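## Task

Take exactly two steel bushings off the turntable and put them in the crate, and keep every other bushing on the turntable. The crate must stay level and seated inside its corner guides. Nothing may depend on the robot to stay where it is at the end, and anything the robot last touched must not settle more than about a fingernail's width once released. Nothing may be knocked or placed off the table.

## Robot and tools

ROBOT AND FRAME. Two six-joint arms, left_arm and right_arm, each ending in a two-finger gripper. The names are not image sides; left_arm sits on the +y side. Everything is reported in one world frame: origin on the table surface midway between the arms, +x pointing out over the table, +z up. Positions are in metres and orientations are quaternions (w,x,y,z). The printed hand position may be a little wrong, especially when the arm is stretched far. Occasionally an outside tug may act on a held part or shove a loose one.

JOINT ORDER (used in every row and every per-joint list): waist, shoulder, elbow, forearm roll, wrist pitch, wrist roll. Stated ranges in rad: waist -3.491..3.491, shoulder -3.140..3.140, elbow -1.187..4.328, forearm roll -3.316..3.316, wrist pitch -3.140..3.140, wrist roll -3.927..3.927. True ends may differ by up to 0.010 rad.

THE ROW. Both tools that move the robot use a row of 18 numbers, each in [-1,1], always covering both arms: left_arm's 6 joint numbers, then its gripper position, force_limit, speed; then the same 9 for right_arm. Joint numbers are offsets, not poses, scaled so 1.0 equals 1.983 rad (waist, shoulder), 2.38 rad (elbow) or 2.975 rad (the three wrist joints). The three gripper numbers are absolute settings: position +1 = open, 50 mm between pads; about -0.65 = pads touching; -1 = close until something blocks them (use this to grasp). force_limit per pad: -1 about 20 N, 0 about 102 N, +1 about 185 N (actual may run up to 17 % above). speed of the opening change: -1 = 20 mm/s, 0 = 85, +1 = 150. A 0 is a real command, so to leave a gripper alone repeat its last three values.

execute_actions(actions): actions is a list of actions; each action is a list of 1 to 15 rows; each row lasts one 1/30 s step and a short action repeats its final row until 15 steps (0.5 s) pass. Joint offsets in every row of an action are counted from the joint angles when that action began (for the first action, the last angles reported in the scene), not from the previous row. An empty list just returns state and images. If any joint would end more than 0.010 rad beyond its stated range, that action is rejected for both arms; if the first action fails this or anything is malformed, the whole call does nothing. A joint pushed past its real end is clipped there and the result may say "joint sent to its limit".

Drive limits: joint targets move at most 2.62 (waist, shoulder), 3.14 (elbow), 3.93 (wrist joints) rad/s, taking 0.5 s to reach that rate; an arm's joints are slowed together. Targets may lead measured angles by at most 0.805, 0.966 or 1.21 rad for those same groups, and a step that would move a gripper over 70 mm from where it is gets scaled back. Big motions therefore need several actions; finish unfinished ones with a fresh command. "joint command not followed" means a clearance check altered some joint targets.

move(target, speed, blocking): target is one 18-number row; its joint offsets count from the Joint positions in the latest result that shows them. Gripper values are applied immediately. speed (0.01 to 2 rad/s, default 0.5) caps the joint with the largest distance; all joints finish together, so the hand travels on a curve, over 0.5 to 10 s. It ignores obstacles and the other arm. The move: line gives the ending (done, off_target, moving, held, fault), limits=held or limits=none, and each arm's joint farthest from target. blocking=false returns after 0.5 s; then only wait or stop are accepted until a result reports the end.

wait(seconds): 0 to 10, robot holds last command; a running move continues. stop(): brakes the move; fingers continue. zoom_image(camera, region): region [x0,y0,x1,y1] in pixels, at most 504 by 504. finished_scene(scene): ends the current scene by number, irreversibly; the result tells whether it succeeded and gives the next task.

RESULTS. Per-arm state line with end_effector_position and quaternion; Joint positions, Joint velocities and Joint targets (rad, rad/s); step readings, with HELD marking held-back steps; Flange force (includes held weight, noisy, "no reading" if unavailable). object_status: 0 moving, 1 blocked while opening, 2 blocked while closing (a grip), 3 reached target or pads met (usually nothing held). Any new position value resets it to 0 briefly; force_limit and speed only change together with a new position (differ by at least 0.01). Opening in mm is about (250 - position_measured) x 0.202. Gripper geometry: fingers along its +z, closing along its x; the reported point sits between the pads, fingertips 17.5 mm further; a flat block juts about 9 cm toward the gripper's -y. Rolling only the wrist roll swings that point on a 25 mm circle. A grip on a fixed, off-center object weakens over time.

CAMERAS: cam_head_left and cam_head_right (504x504, pinhole), cam_left_wrist and cam_right_wrist (616x616, fisheye). Calibration intrinsics and T_world_to_cam are supplied and may be slightly off.

AVOID. Load limits: 152 N m for waist, shoulder and elbow, 38 N m for the wrist joints (held weight counts); reaching one, or 150 N external force, halts that arm for 10 s and drops the rest of the call. Arms are stiff, so commanding even slightly into a firm surface can fault; approach slowly. Keep the arms from colliding. Long loaded holds heat motors (MOTOR HOT, then OVER-TEMPERATURE FAULT). Do not drop, slam or knock anything, tilt the crate, or push items off the table.

Each tool is called after "Emit:" by a JSON object that holds its "method" and its "body".

## Session

Emit:
{"method": "execute_actions", "body": {"actions": []}}

Scene clock: 0.00 s.
left_arm: end_effector_position=(+0.3327, +0.6973, +0.1400) position_measured=3 object_status=3 end_effector_quat_wxyz=(+0.002, +0.874, -0.485, +0.024) | right_arm: end_effector_position=(+0.5376, +0.3687, +0.3548) position_measured=3 object_status=3 end_effector_quat_wxyz=(+0.070, +0.077, +0.857, +0.505)
Joint names: [waist, shoulder, elbow, forearm roll, wrist pitch, wrist roll]
Joint positions: left_arm=[ 1.263  0.062 -0.253  0.05  -1.264  2.532] | right_arm=[ 1.166  0.406  0.492 -0.522 -0.687  0.651]
Joint velocities: left_arm=[ 0.    -0.    -0.001 -0.    -0.    -0.   ] | right_arm=[-0.    -0.002 -0.001 -0.     0.     0.   ]
Flange force (N, the push that the arm receives, along the gripper's own x y z axes): no reading
Joint targets: left_arm=[1.263 0.062 -0.253 0.050 -1.264 2.532] | right_arm=[1.166 0.406 0.492 -0.522 -0.687 0.651]
camera_calibration (this result's frames):
cam_left_wrist: T_world_to_cam=[[0.515505, -0.853883, 0.071688, 0.403381], [-0.833768, -0.480536, 0.271874, 0.579403], [-0.1977, -0.199923, -0.959659, 0.491388], [0, 0, 0, 1]] pos_world=[0.37229, 0.721104, 0.285123]
cam_right_wrist: T_world_to_cam=[[-0.975551, 0.219771, -0.00113419, 0.442593], [0.0514442, 0.233369, 0.971026, -0.452059], [0.213668, 0.947227, -0.238969, -0.227009], [0, 0, 0, 1]] pos_world=[0.503533, 0.223256, 0.385215]

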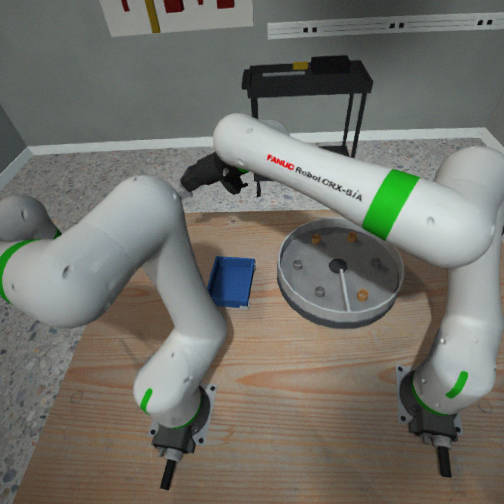

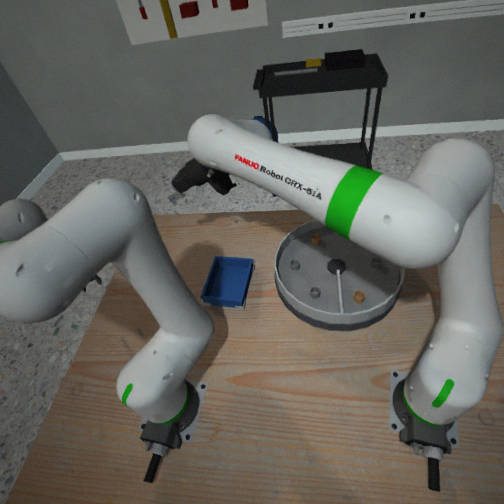

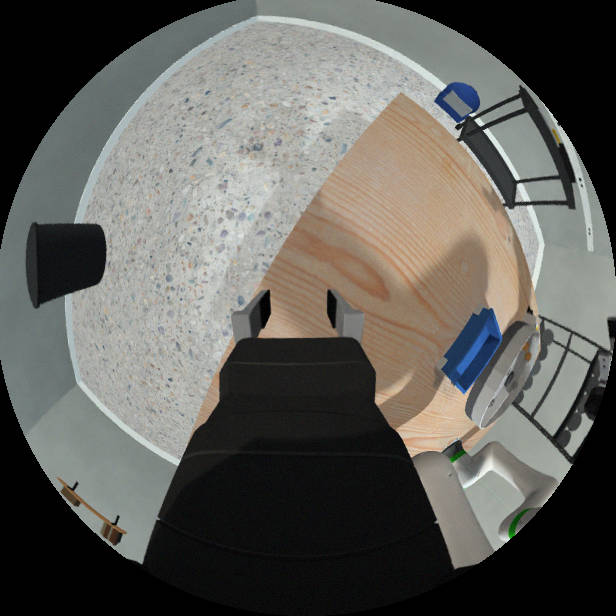

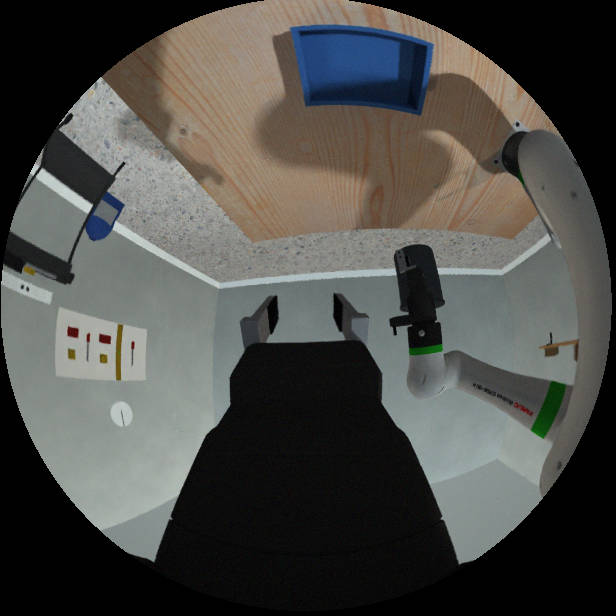

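Emit:
{"method": "zoom_image", "body": {"camera": "cam_head_left", "region": [190, 200, 420, 340]}}

Emit:
{"method": "zoom_image", "body": {"camera": "cam_head_right", "region": [190, 200, 420, 340]}}

Region (190, 200, 420, 340) of cam_head_left's 504x504 image, scaled by 2.191, with more detail than that image has; it fills the top 307 rows of this view, and the rest is white.

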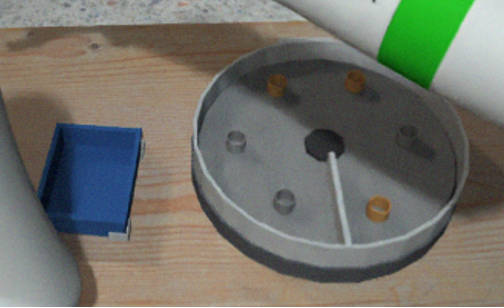

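Region (190, 200, 420, 340) of cam_head_right's 504x504 image, scaled by 2.191, with more detail than that image has; it fills the top 307 rows of this view, and the rest is white.

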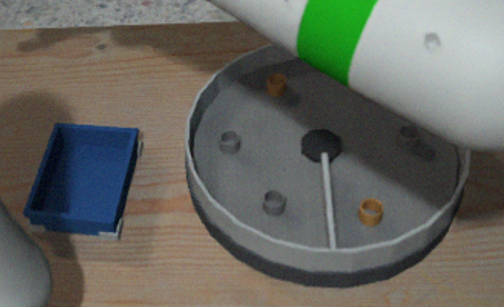

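Emit:
{"method": "execute_actions", "body": {"actions": []}}

Emit:
{"method": "zoom_image", "body": {"camera": "cam_head_left", "region": [280, 240, 400, 330]}}

Scene clock: 73.03 s.
left_arm: end_effector_position=(+0.3327, +0.6973, +0.1400) position_measured=3 object_status=3 end_effector_quat_wxyz=(+0.002, +0.874, -0.485, +0.024) | right_arm: end_effector_position=(+0.5376, +0.3687, +0.3548) position_measured=3 object_status=3 end_effector_quat_wxyz=(+0.070, +0.077, +0.857, +0.505)
Joint names: [waist, shoulder, elbow, forearm roll, wrist pitch, wrist roll]
Joint positions: left_arm=[ 1.263  0.062 -0.253  0.05  -1.264  2.532] | right_arm=[ 1.166  0.406  0.492 -0.522 -0.687  0.651]
Joint velocities: left_arm=[ 0.    -0.     0.    -0.     0.001 -0.   ] | right_arm=[-0.    -0.001  0.001  0.    -0.    -0.   ]
Flange force (N, the push that the arm receives, along the gripper's own x y z axes): left_arm=[5.6 -3.7 -3.0] | right_arm=[8.0 -11.2 -11.1]
Joint targets: left_arm=[1.263 0.062 -0.253 0.050 -1.264 2.532] | right_arm=[1.166 0.406 0.492 -0.522 -0.687 0.651]
camera_calibration (this result's frames):
cam_left_wrist: T_world_to_cam=[[0.515506, -0.853882, 0.0716892, 0.403379], [-0.833768, -0.480537, 0.271874, 0.579403], [-0.197699, -0.199925, -0.959659, 0.491389], [0, 0, 0, 1]] pos_world=[0.37229, 0.721104, 0.285124]
cam_right_wrist: T_world_to_cam=[[-0.975551, 0.219771, -0.00113393, 0.442593], [0.0514441, 0.233367, 0.971027, -0.452059], [0.213668, 0.947228, -0.238968, -0.227009], [0, 0, 0, 1]] pos_world=[0.503532, 0.223256, 0.385215]

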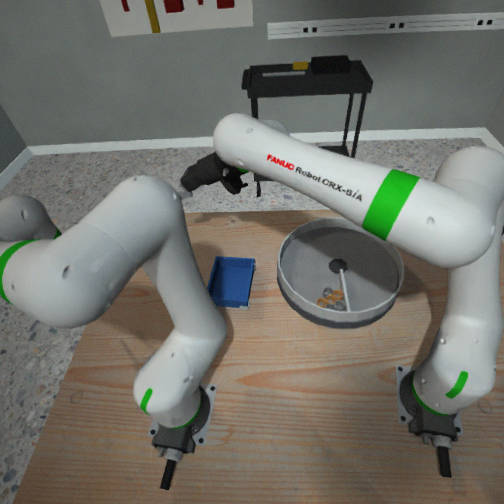

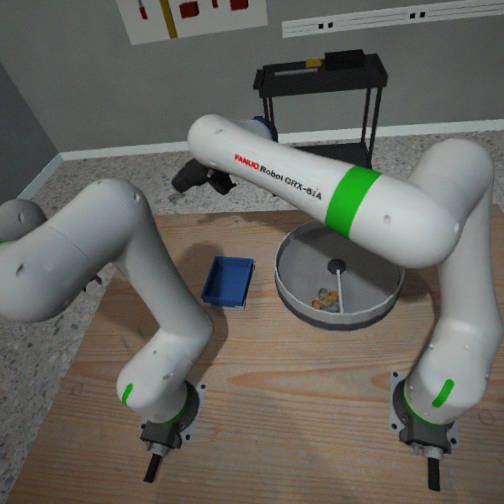

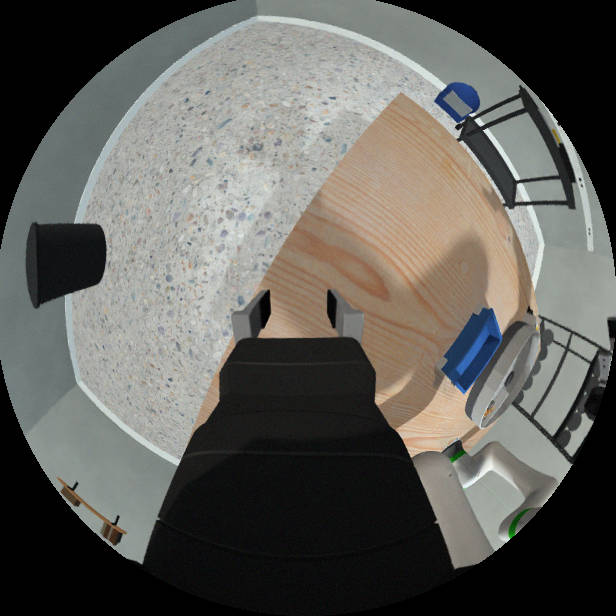

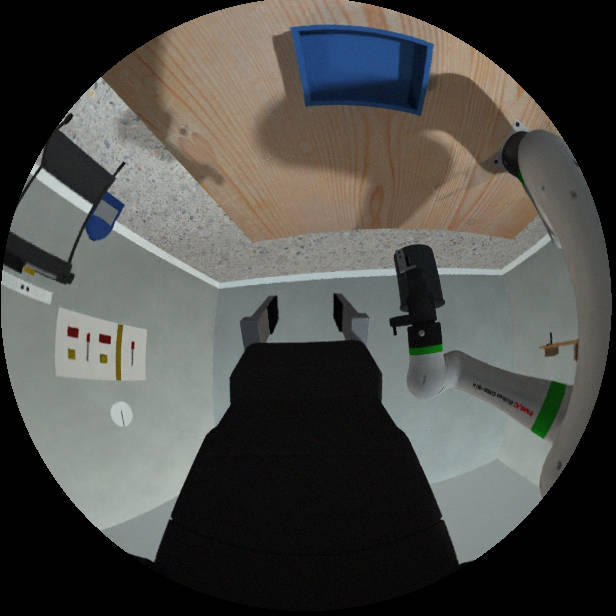

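Region (280, 240, 400, 330) of cam_head_left's 504x504 image, scaled by 4.200, with more detail than that image has; it fills the top 378 rows of this view, and the rest is white.

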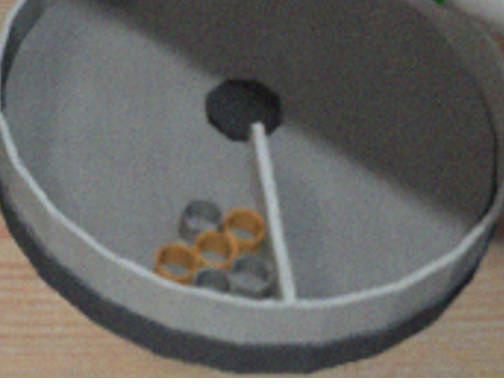

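Emit:
{"method": "execute_actions", "body": {"actions": []}}

Scene clock: 100.07 s.
left_arm: end_effector_position=(+0.3327, +0.6973, +0.1400) position_measured=3 object_status=3 end_effector_quat_wxyz=(+0.002, +0.874, -0.485, +0.024) | right_arm: end_effector_position=(+0.5376, +0.3687, +0.3548) position_measured=3 object_status=3 end_effector_quat_wxyz=(+0.070, +0.077, +0.857, +0.505)
Joint names: [waist, shoulder, elbow, forearm roll, wrist pitch, wrist roll]
Joint positions: left_arm=[ 1.263  0.062 -0.253  0.05  -1.264  2.532] | right_arm=[ 1.166  0.406  0.492 -0.522 -0.687  0.651]
Joint velocities: left_arm=[-0.     0.    -0.001 -0.    -0.001 -0.   ] | right_arm=[-0.    -0.002 -0.     0.     0.    -0.   ]
Flange force (N, the push that the arm receives, along the gripper's own x y z axes): left_arm=[5.1 -2.1 -2.1] | right_arm=[8.8 -11.9 -10.7]
Joint targets: left_arm=[1.263 0.062 -0.253 0.050 -1.264 2.532] | right_arm=[1.166 0.406 0.492 -0.522 -0.687 0.651]
camera_calibration (this result's frames):
cam_left_wrist: T_world_to_cam=[[0.515506, -0.853882, 0.0716892, 0.403379], [-0.833768, -0.480537, 0.271874, 0.579403], [-0.197699, -0.199925, -0.959659, 0.491389], [0, 0, 0, 1]] pos_world=[0.37229, 0.721104, 0.285124]
cam_right_wrist: T_world_to_cam=[[-0.975551, 0.219771, -0.001134, 0.442593], [0.0514439, 0.233368, 0.971027, -0.452059], [0.213668, 0.947228, -0.238968, -0.227009], [0, 0, 0, 1]] pos_world=[0.503532, 0.223257, 0.385215]

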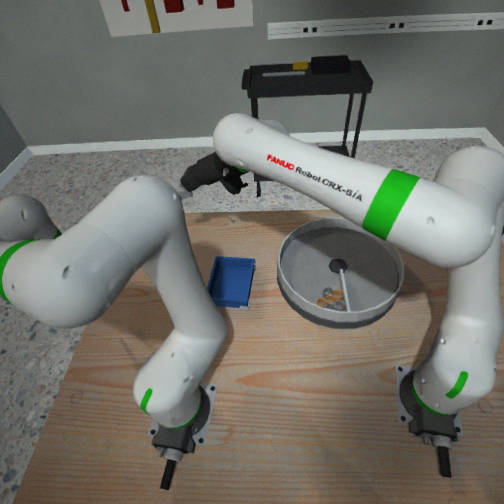

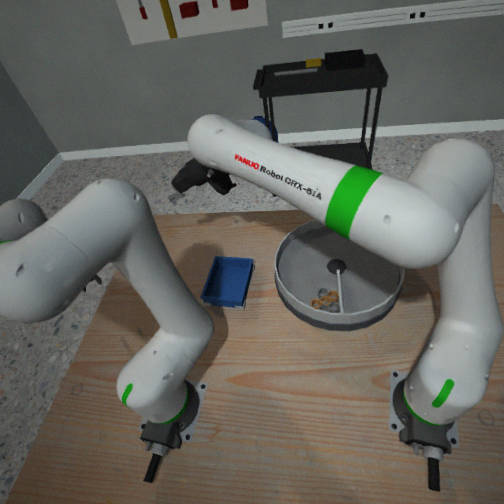

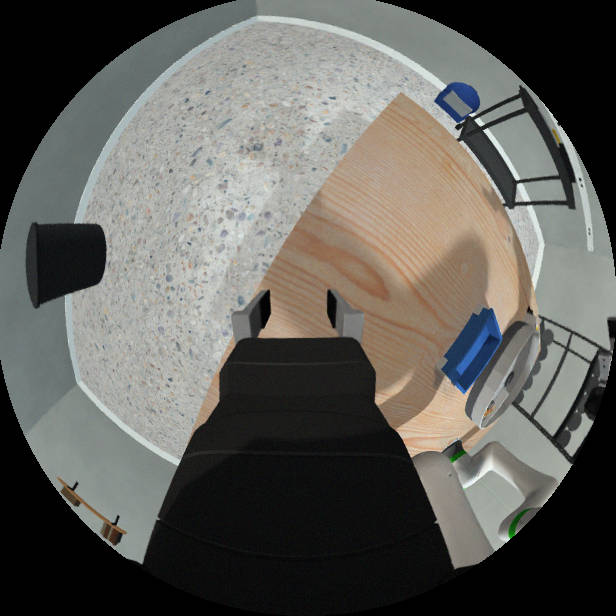

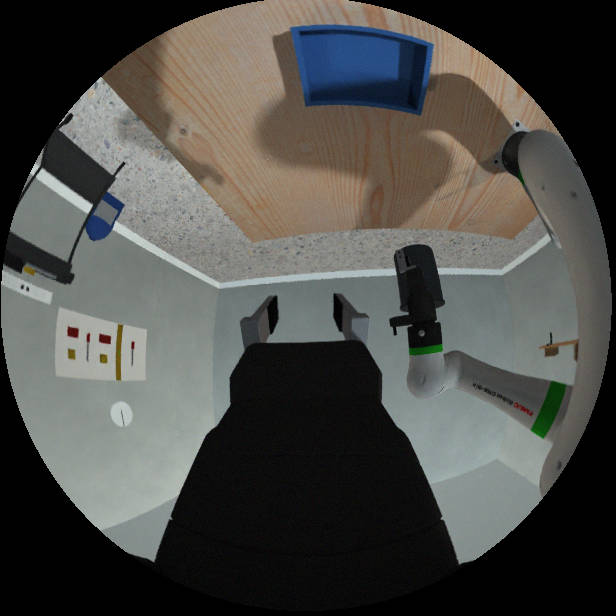

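Emit:
{"method": "zoom_image", "body": {"camera": "cam_head_left", "region": [270, 220, 410, 340]}}

Emit:
{"method": "zoom_image", "body": {"camera": "cam_head_right", "region": [270, 220, 410, 340]}}

Region (270, 220, 410, 340) of cam_head_left's 504x504 image, scaled by 3.600, with more detail than that image has; it fills the top 432 rows of this view, and the rest is white.

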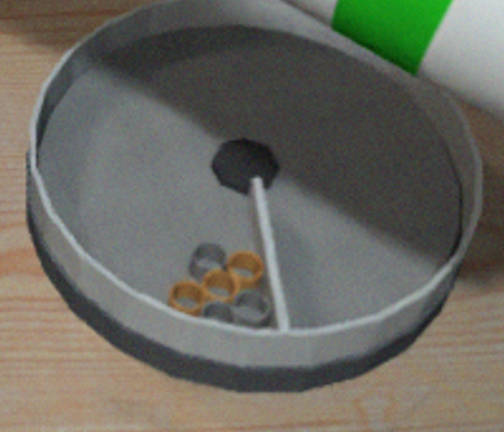

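Region (270, 220, 410, 340) of cam_head_right's 504x504 image, scaled by 3.600, with more detail than that image has; it fills the top 432 rows of this view, and the rest is white.

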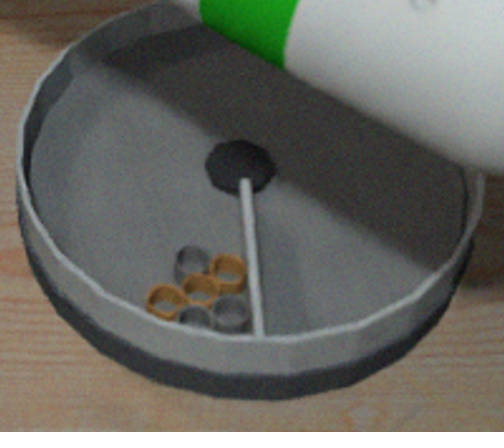

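Emit:
{"method": "move", "body": {"target": [-0.93437,0.08586,0.14900,-0.01681,-0.05922,-0.78923,0.175,-0.5,0,-0.8906,-0.2047,-0.2067,0.1755,-0.2971,0,1,0,0], "speed": 1.0}}

Scene clock: 149.97 s.
left_arm: end_effector_position=(+0.2950, -0.0758, +0.1999) position_measured=126 object_status=3 end_effector_quat_wxyz=(-0.000, +0.864, +0.503, -0.000) | right_arm: end_effector_position=(+0.2313, -0.7230, +0.2673) position_measured=3 object_status=3 end_effector_quat_wxyz=(+0.000, +0.755, +0.656, +0.000)
Joint names: [waist, shoulder, elbow, forearm roll, wrist pitch, wrist roll]
Joint positions: left_arm=[-0.59   0.233  0.102  0.    -1.44   0.184] | right_arm=[-0.601 -0.     0.    -0.    -1.571  0.651]
Joint velocities: left_arm=[ 0.    -0.     0.001  0.001 -0.    -0.   ] | right_arm=[-0.001  0.     0.001  0.    -0.    -0.   ]
Flange force (N, the push that the arm receives, along the gripper's own x y z axes): left_arm=[-5.1 0.3 -2.6] | right_arm=[12.1 -8.5 8.7]
Joint targets: left_arm=[-0.590 0.233 0.102 0.000 -1.440 0.184] | right_arm=[-0.601 -0.000 0.000 -0.000 -1.571 0.651]
move: done; limits=none; left_arm: farthest joint: the waist, 0.000 radians from its target (1.853 radians at the start); right_arm: farthest joint: the waist, 0.000 radians from its target (1.766 radians at the start)
camera_calibration (this result's frames):
cam_left_wrist: T_world_to_cam=[[0.505852, 0.862167, 0.0279525, -0.0999398], [0.820815, -0.491049, 0.291777, -0.332673], [0.265286, -0.124652, -0.956078, 0.255256], [0, 0, 0, 1]] pos_world=[0.255901, -0.0453756, 0.343905]
cam_right_wrist: T_world_to_cam=[[0.184596, 0.982805, 0.00423814, 0.665491], [0.949389, -0.179431, 0.257809, -0.412073], [0.254137, -0.0435668, -0.966187, 0.320279], [0, 0, 0, 1]] pos_world=[0.186976, -0.714033, 0.412865]

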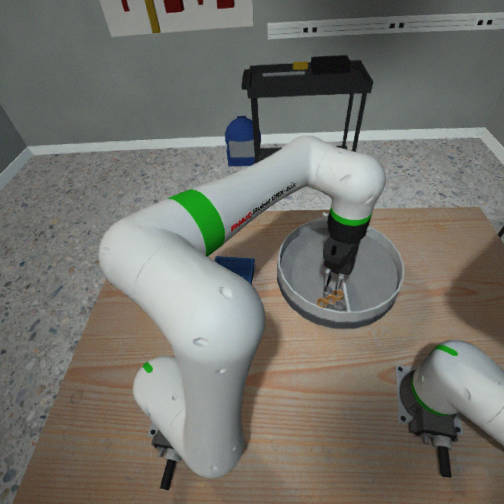

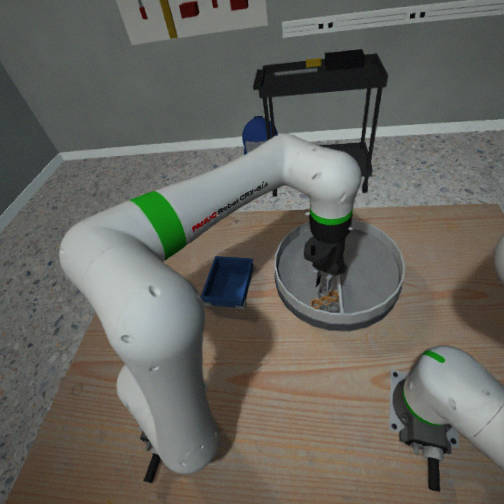

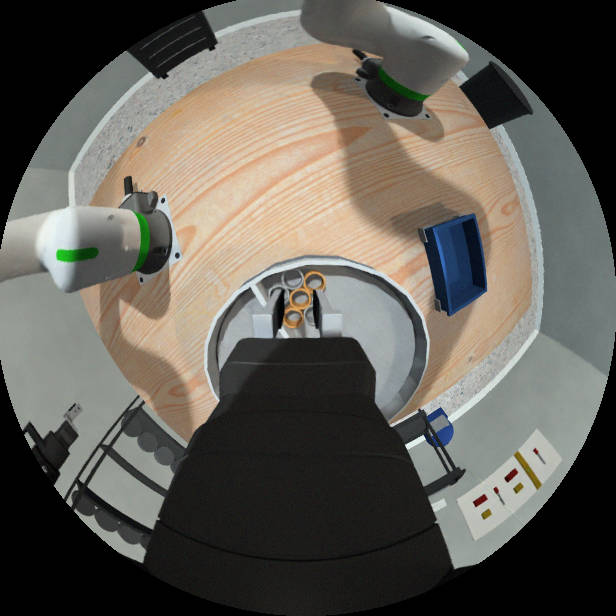

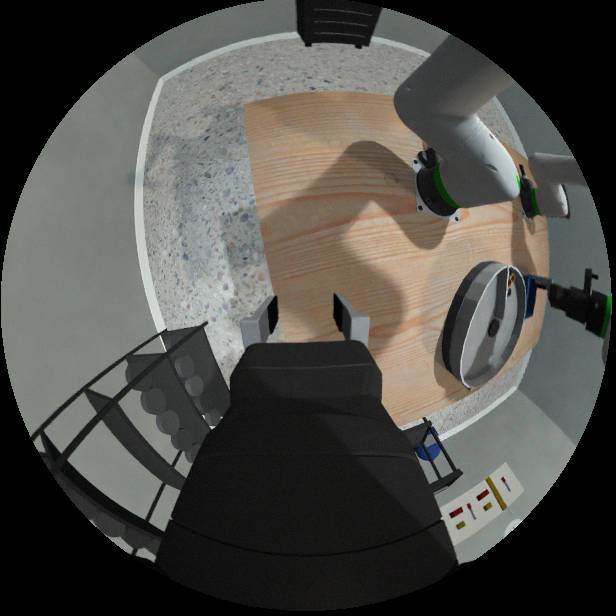

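Emit:
{"method": "zoom_image", "body": {"camera": "cam_left_wrist", "region": [230, 245, 370, 345]}}

Region (230, 245, 370, 345) of cam_left_wrist's 616x616 image, scaled by 3.600, with more detail than that image has; it fills the top 360 rows of this view, and the rest is white.

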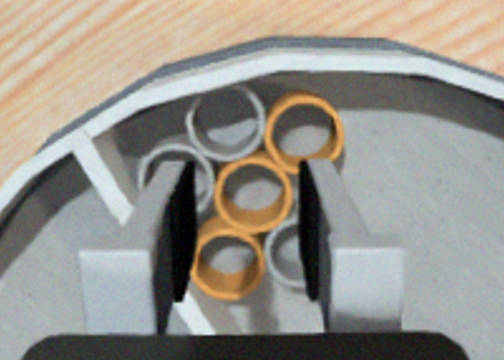

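Emit:
{"method": "move", "body": {"target": [-0.00521,0.01936,-0.04982,0,0.05280,0.29227,0.175,-0.5,0,0,0,0,0,0,0,1,0,0], "speed": 0.7}}

Emit:
{"method": "zoom_image", "body": {"camera": "cam_left_wrist", "region": [240, 240, 366, 330]}}

Scene clock: 251.70 s.
left_arm: end_effector_position=(+0.2896, -0.1006, +0.1300) position_measured=126 object_status=3 end_effector_quat_wxyz=(-0.000, +0.576, +0.817, +0.000) | right_arm: end_effector_position=(+0.2313, -0.7230, +0.2673) position_measured=3 object_status=3 end_effector_quat_wxyz=(+0.000, +0.755, +0.656, +0.000)
Joint names: [waist, shoulder, elbow, forearm roll, wrist pitch, wrist roll]
Joint positions: left_arm=[-0.601  0.271 -0.017  0.    -1.283  1.054] | right_arm=[-0.601 -0.     0.    -0.    -1.571  0.651]
Joint velocities: left_arm=[ 0.     0.     0.    -0.    -0.001 -0.001] | right_arm=[-0.    -0.001  0.001  0.    -0.     0.001]
Flange force (N, the push that the arm receives, along the gripper's own x y z axes): left_arm=[-4.9 -3.7 -2.1] | right_arm=[10.8 -10.3 8.1]
Joint targets: left_arm=[-0.601 0.271 -0.017 0.000 -1.283 1.054] | right_arm=[-0.601 -0.000 0.000 -0.000 -1.571 0.651]
move: done; limits=none; left_arm: farthest joint: the waist, 0.000 radians from its target (0.010 radians at the start); right_arm: farthest joint: the waist, 0.000 radians from its target (0.000 radians at the start)
camera_calibration (this result's frames):
cam_left_wrist: T_world_to_cam=[[-0.322555, 0.946132, 0.0281678, 0.174445], [0.907872, 0.300817, 0.292024, -0.26564], [0.26782, 0.119766, -0.955996, 0.210621], [0, 0, 0, 1]] pos_world=[0.241027, -0.110364, 0.274013]
cam_right_wrist: T_world_to_cam=[[0.184596, 0.982805, 0.0042295, 0.665488], [0.94939, -0.179429, 0.257808, -0.412061], [0.254134, -0.0435748, -0.966187, 0.320281], [0, 0, 0, 1]] pos_world=[0.186966, -0.714025, 0.412869]

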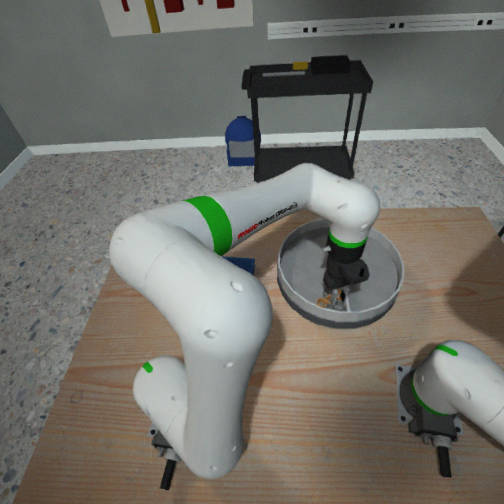

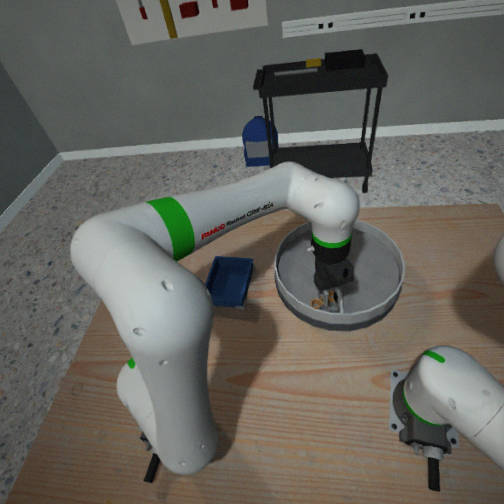

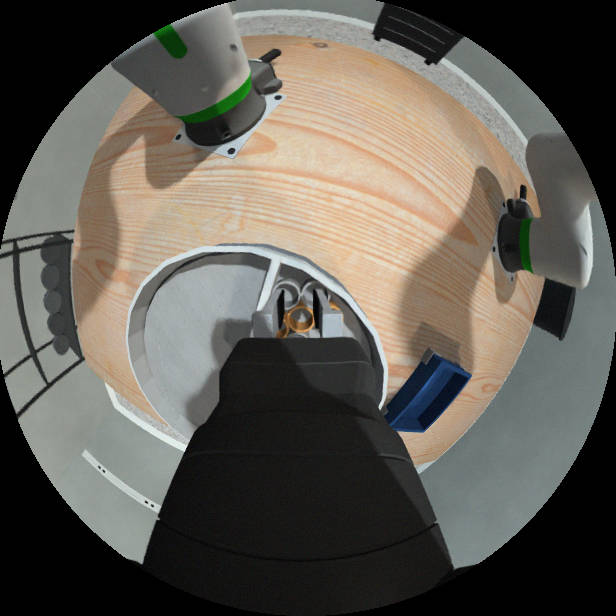

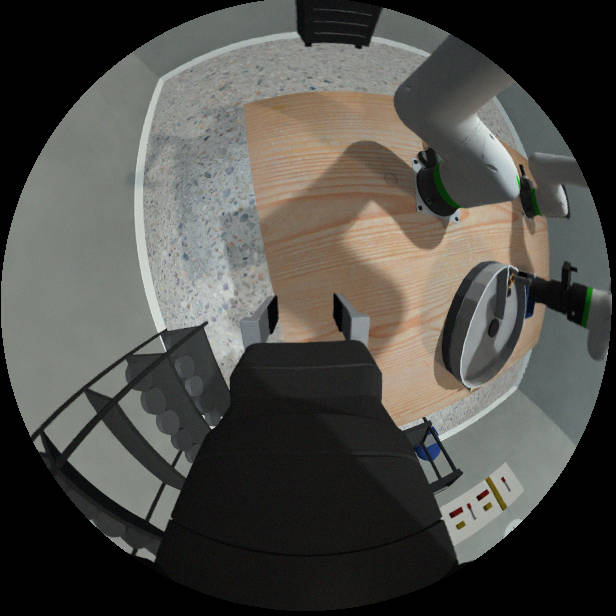

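Region (240, 240, 366, 330) of cam_left_wrist's 616x616 image, scaled by 4.000, with more detail than that image has; it fills the top 360 rows of this view, and the rest is white.

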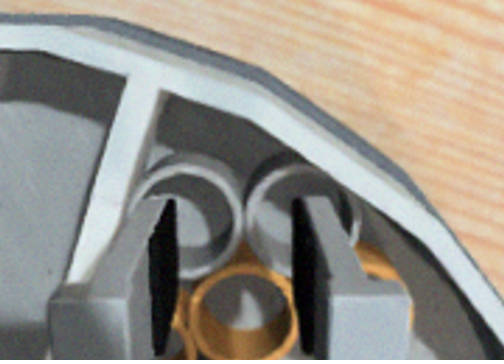

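Emit:
{"method": "zoom_image", "body": {"camera": "cam_left_wrist", "region": [262, 268, 342, 318]}}

Region (262, 268, 342, 318) of cam_left_wrist's 616x616 image, scaled by 6.300, with more detail than that image has; it fills the top 315 rows of this view, and the rest is white.

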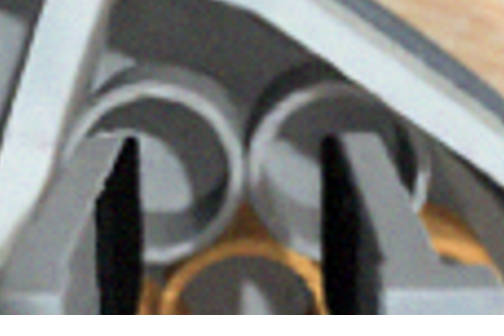

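Emit:
{"method": "move", "body": {"target": [0.00475,0.00792,-0.01729,0,0.01911,-0.00317,0.175,-0.5,0,0,0,0,0,0,0,1,0,0], "speed": 0.1}}

Emit:
{"method": "zoom_image", "body": {"camera": "cam_left_wrist", "region": [254, 265, 344, 325]}}

Scene clock: 311.97 s.
left_arm: end_effector_position=(+0.2927, -0.0968, +0.1050) position_measured=126 object_status=3 end_effector_quat_wxyz=(-0.000, +0.576, +0.817, +0.000) | right_arm: end_effector_position=(+0.2313, -0.7230, +0.2673) position_measured=3 object_status=3 end_effector_quat_wxyz=(+0.000, +0.755, +0.656, +0.000)
Joint names: [waist, shoulder, elbow, forearm roll, wrist pitch, wrist roll]
Joint positions: left_arm=[-0.591  0.287 -0.058  0.    -1.227  1.044] | right_arm=[-0.601 -0.     0.    -0.    -1.571  0.651]
Joint velocities: left_arm=[ 0.    -0.    -0.001  0.     0.001  0.   ] | right_arm=[ 0.     0.     0.001 -0.     0.    -0.   ]
Flange force (N, the push that the arm receives, along the gripper's own x y z axes): left_arm=[-6.1 -3.3 -2.3] | right_arm=[9.9 -10.0 7.0]
Joint targets: left_arm=[-0.591 0.287 -0.058 0.000 -1.227 1.044] | right_arm=[-0.601 -0.000 0.000 -0.000 -1.571 0.651]
move: done; limits=none; left_arm: farthest joint: the waist, 0.000 radians from its target (0.009 radians at the start); right_arm: farthest joint: the waist, 0.000 radians from its target (0.000 radians at the start)
camera_calibration (this result's frames):
cam_left_wrist: T_world_to_cam=[[-0.32254, 0.946137, 0.0281578, 0.17248], [0.907871, 0.300803, 0.292042, -0.262272], [0.267841, 0.119759, -0.955991, 0.18544], [0, 0, 0, 1]] pos_world=[0.244072, -0.106505, 0.249017]
cam_right_wrist: T_world_to_cam=[[0.184595, 0.982806, 0.00423818, 0.665491], [0.949389, -0.17943, 0.257809, -0.412073], [0.254137, -0.0435667, -0.966187, 0.320279], [0, 0, 0, 1]] pos_world=[0.186976, -0.714033, 0.412865]

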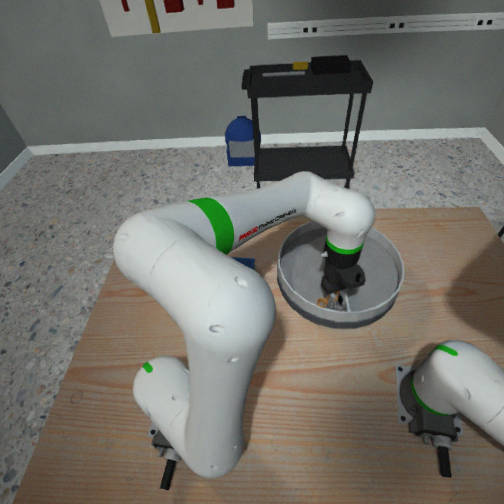

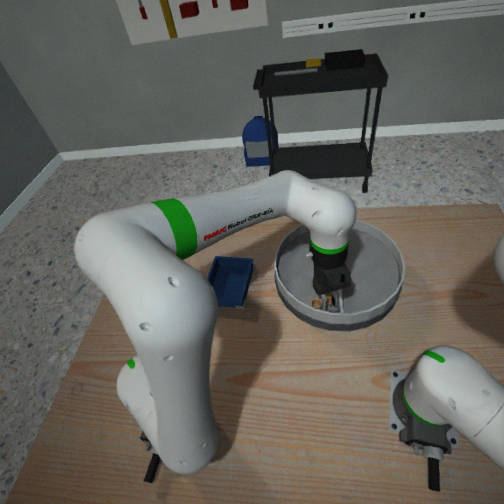

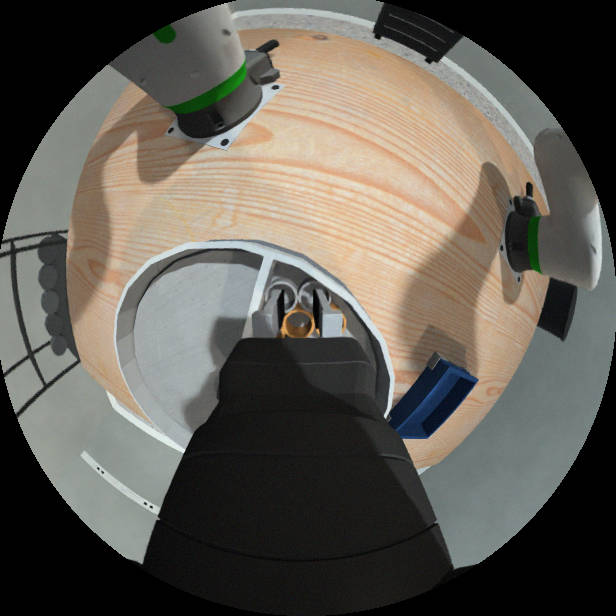

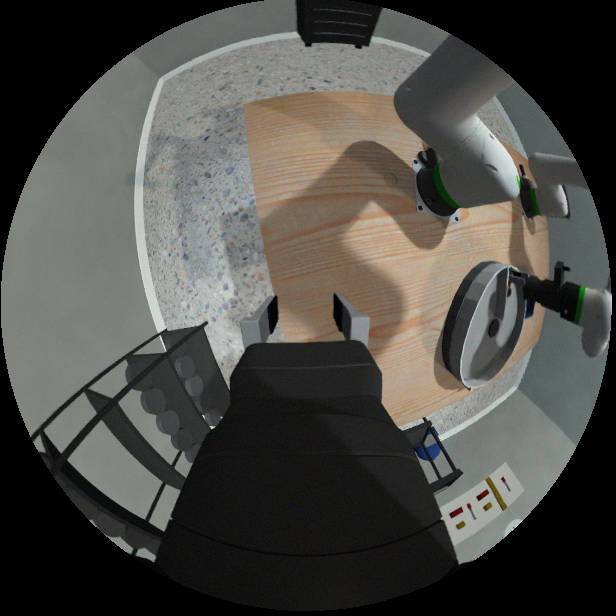

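Region (254, 265, 344, 325) of cam_left_wrist's 616x616 image, scaled by 5.600, with more detail than that image has.

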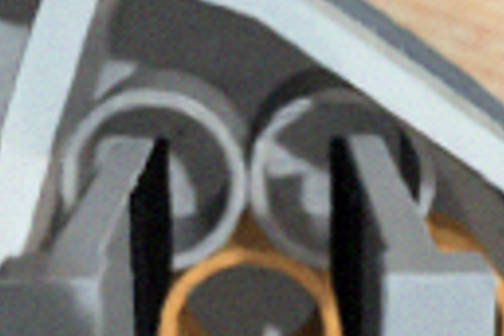

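Emit:
{"method": "move", "body": {"target": [0,0.00621,-0.00794,0,0.01049,0,0.175,-0.5,0,0,0,0,0,0,0,1,0,0], "speed": 0.04}}

Emit:
{"method": "zoom_image", "body": {"camera": "cam_left_wrist", "region": [254, 265, 344, 325]}}

Scene clock: 327.23 s.
left_arm: end_effector_position=(+0.2927, -0.0968, +0.0910) position_measured=126 object_status=3 end_effector_quat_wxyz=(-0.000, +0.576, +0.817, -0.000) | right_arm: end_effector_position=(+0.2313, -0.7230, +0.2673) position_measured=3 object_status=3 end_effector_quat_wxyz=(+0.000, +0.755, +0.656, +0.000)
Joint names: [waist, shoulder, elbow, forearm roll, wrist pitch, wrist roll]
Joint positions: left_arm=[-0.591  0.299 -0.077  0.    -1.195  1.044] | right_arm=[-0.601 -0.     0.    -0.    -1.571  0.651]
Joint velocities: left_arm=[-0.     0.     0.     0.    -0.001 -0.   ] | right_arm=[ 0.     0.     0.001 -0.     0.     0.   ]
Flange force (N, the push that the arm receives, along the gripper's own x y z axes): left_arm=[-4.3 -3.8 -2.7] | right_arm=[10.3 -7.4 6.6]
Joint targets: left_arm=[-0.591 0.299 -0.077 0.000 -1.195 1.044] | right_arm=[-0.601 -0.000 0.000 -0.000 -1.571 0.651]
move: done; limits=none; left_arm: farthest joint: the waist, 0.000 radians from its target (0.000 radians at the start); right_arm: farthest joint: the waist, 0.000 radians from its target (0.000 radians at the start)
camera_calibration (this result's frames):
cam_left_wrist: T_world_to_cam=[[-0.322554, 0.946133, 0.0281366, 0.172976], [0.907871, 0.300825, 0.292019, -0.258224], [0.267824, 0.119736, -0.955999, 0.172043], [0, 0, 0, 1]] pos_world=[0.244151, -0.106578, 0.235012]
cam_right_wrist: T_world_to_cam=[[0.184595, 0.982806, 0.00422756, 0.665489], [0.949389, -0.179428, 0.25781, -0.412062], [0.254136, -0.043577, -0.966186, 0.320279], [0, 0, 0, 1]] pos_world=[0.186967, -0.714025, 0.412869]

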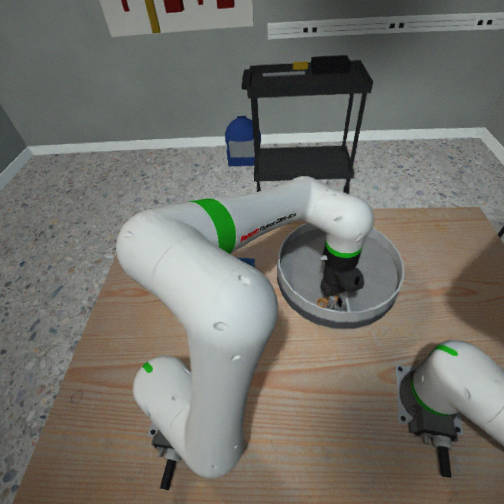

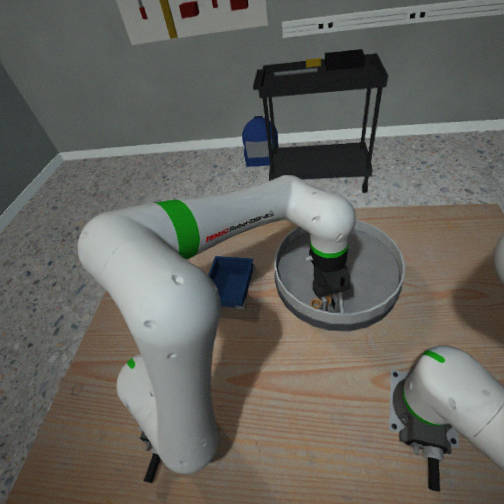

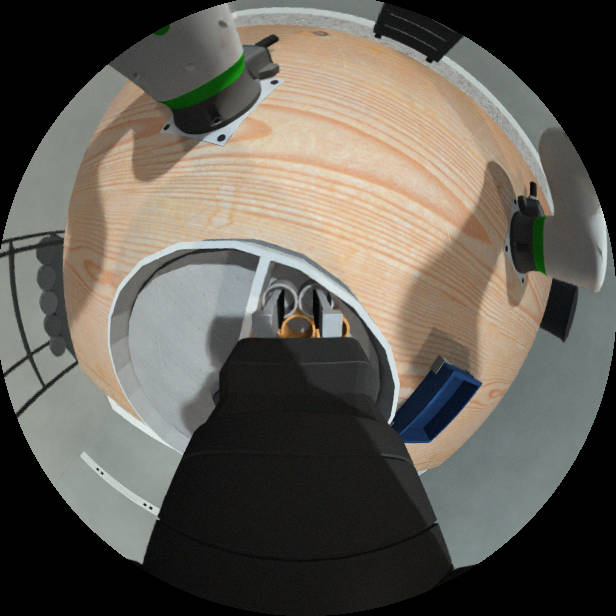

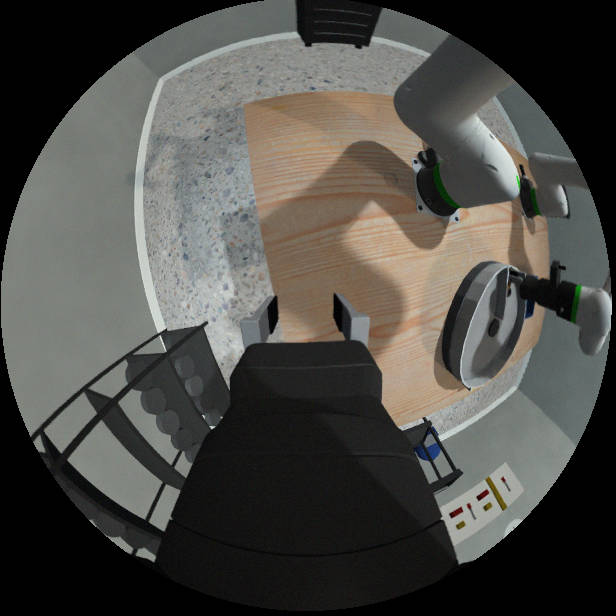

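Region (254, 265, 344, 325) of cam_left_wrist's 616x616 image, scaled by 5.600, with more detail than that image has.

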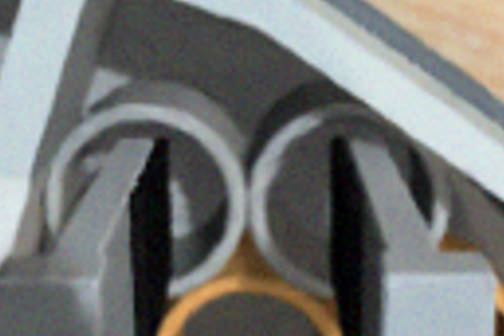

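Emit:
{"method": "move", "body": {"target": [0,0.00549,-0.00667,0,0.00899,0,0.175,-0.5,0,0,0,0,0,0,0,1,0,0], "speed": 0.04}}

Emit:
{"method": "zoom_image", "body": {"camera": "cam_left_wrist", "region": [254, 265, 344, 325]}}

Scene clock: 331.87 s.
left_arm: end_effector_position=(+0.2927, -0.0968, +0.0790) position_measured=126 object_status=3 end_effector_quat_wxyz=(-0.000, +0.576, +0.817, +0.000) | right_arm: end_effector_position=(+0.2313, -0.7230, +0.2673) position_measured=3 object_status=3 end_effector_quat_wxyz=(+0.000, +0.755, +0.656, +0.000)
Joint names: [waist, shoulder, elbow, forearm roll, wrist pitch, wrist roll]
Joint positions: left_arm=[-0.591  0.31  -0.093  0.    -1.169  1.044] | right_arm=[-0.601 -0.     0.    -0.    -1.571  0.651]
Joint velocities: left_arm=[ 0.    -0.    -0.     0.    -0.001 -0.   ] | right_arm=[-0.    -0.001 -0.    -0.    -0.    -0.   ]
Flange force (N, the push that the arm receives, along the gripper's own x y z axes): left_arm=[-4.4 -4.1 -2.0] | right_arm=[11.8 -11.2 6.3]
Joint targets: left_arm=[-0.591 0.310 -0.093 0.000 -1.169 1.044] | right_arm=[-0.601 -0.000 0.000 -0.000 -1.571 0.651]
move: done; limits=none; left_arm: farthest joint: the waist, 0.000 radians from its target (0.000 radians at the start); right_arm: farthest joint: the waist, 0.000 radians from its target (0.000 radians at the start)
camera_calibration (this result's frames):
cam_left_wrist: T_world_to_cam=[[-0.322543, 0.946136, 0.0281585, 0.173207], [0.90787, 0.300806, 0.292041, -0.254681], [0.267841, 0.11976, -0.955991, 0.160596], [0, 0, 0, 1]] pos_world=[0.24407, -0.106501, 0.223028]
cam_right_wrist: T_world_to_cam=[[0.184595, 0.982806, 0.00423144, 0.665495], [0.94939, -0.179429, 0.257805, -0.41207], [0.254131, -0.0435722, -0.966188, 0.320279], [0, 0, 0, 1]] pos_world=[0.186975, -0.714034, 0.412867]

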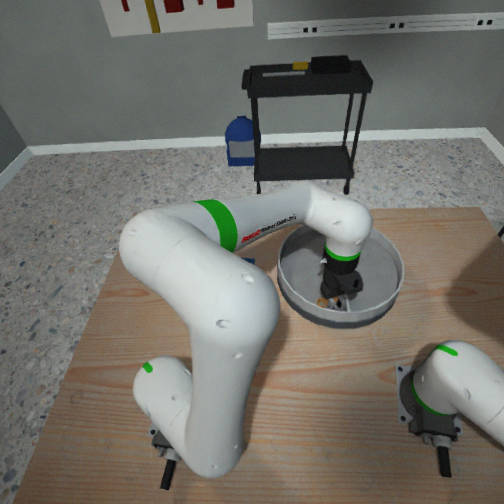

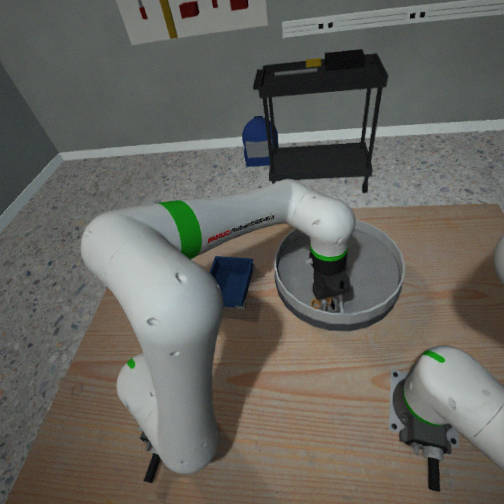

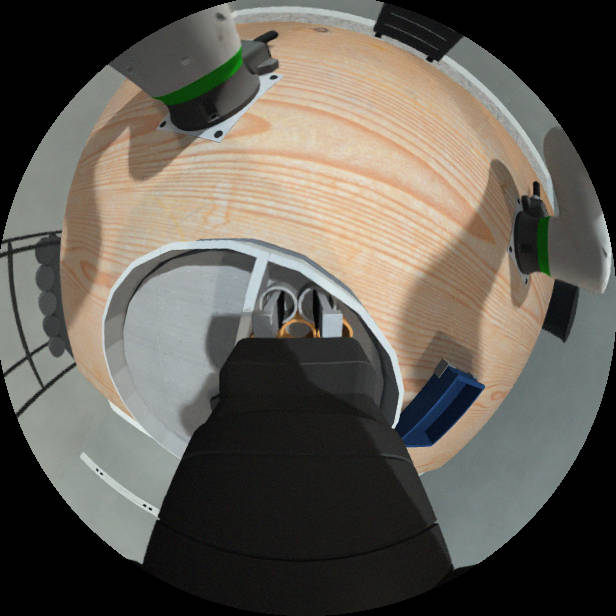

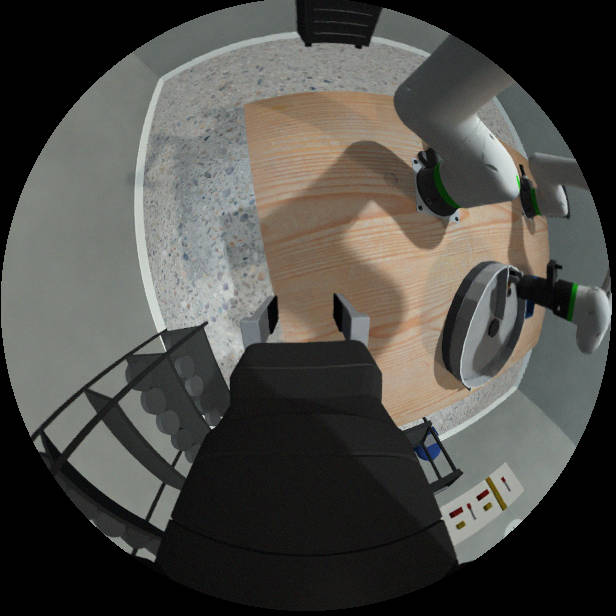

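Region (254, 265, 344, 325) of cam_left_wrist's 616x616 image, scaled by 5.600, with more detail than that image has.

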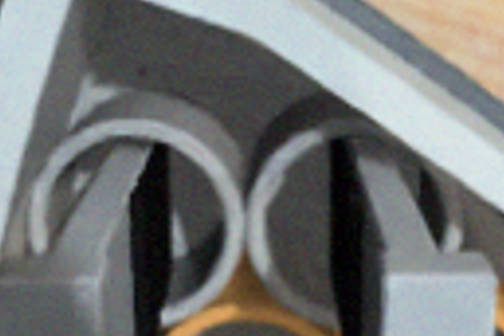

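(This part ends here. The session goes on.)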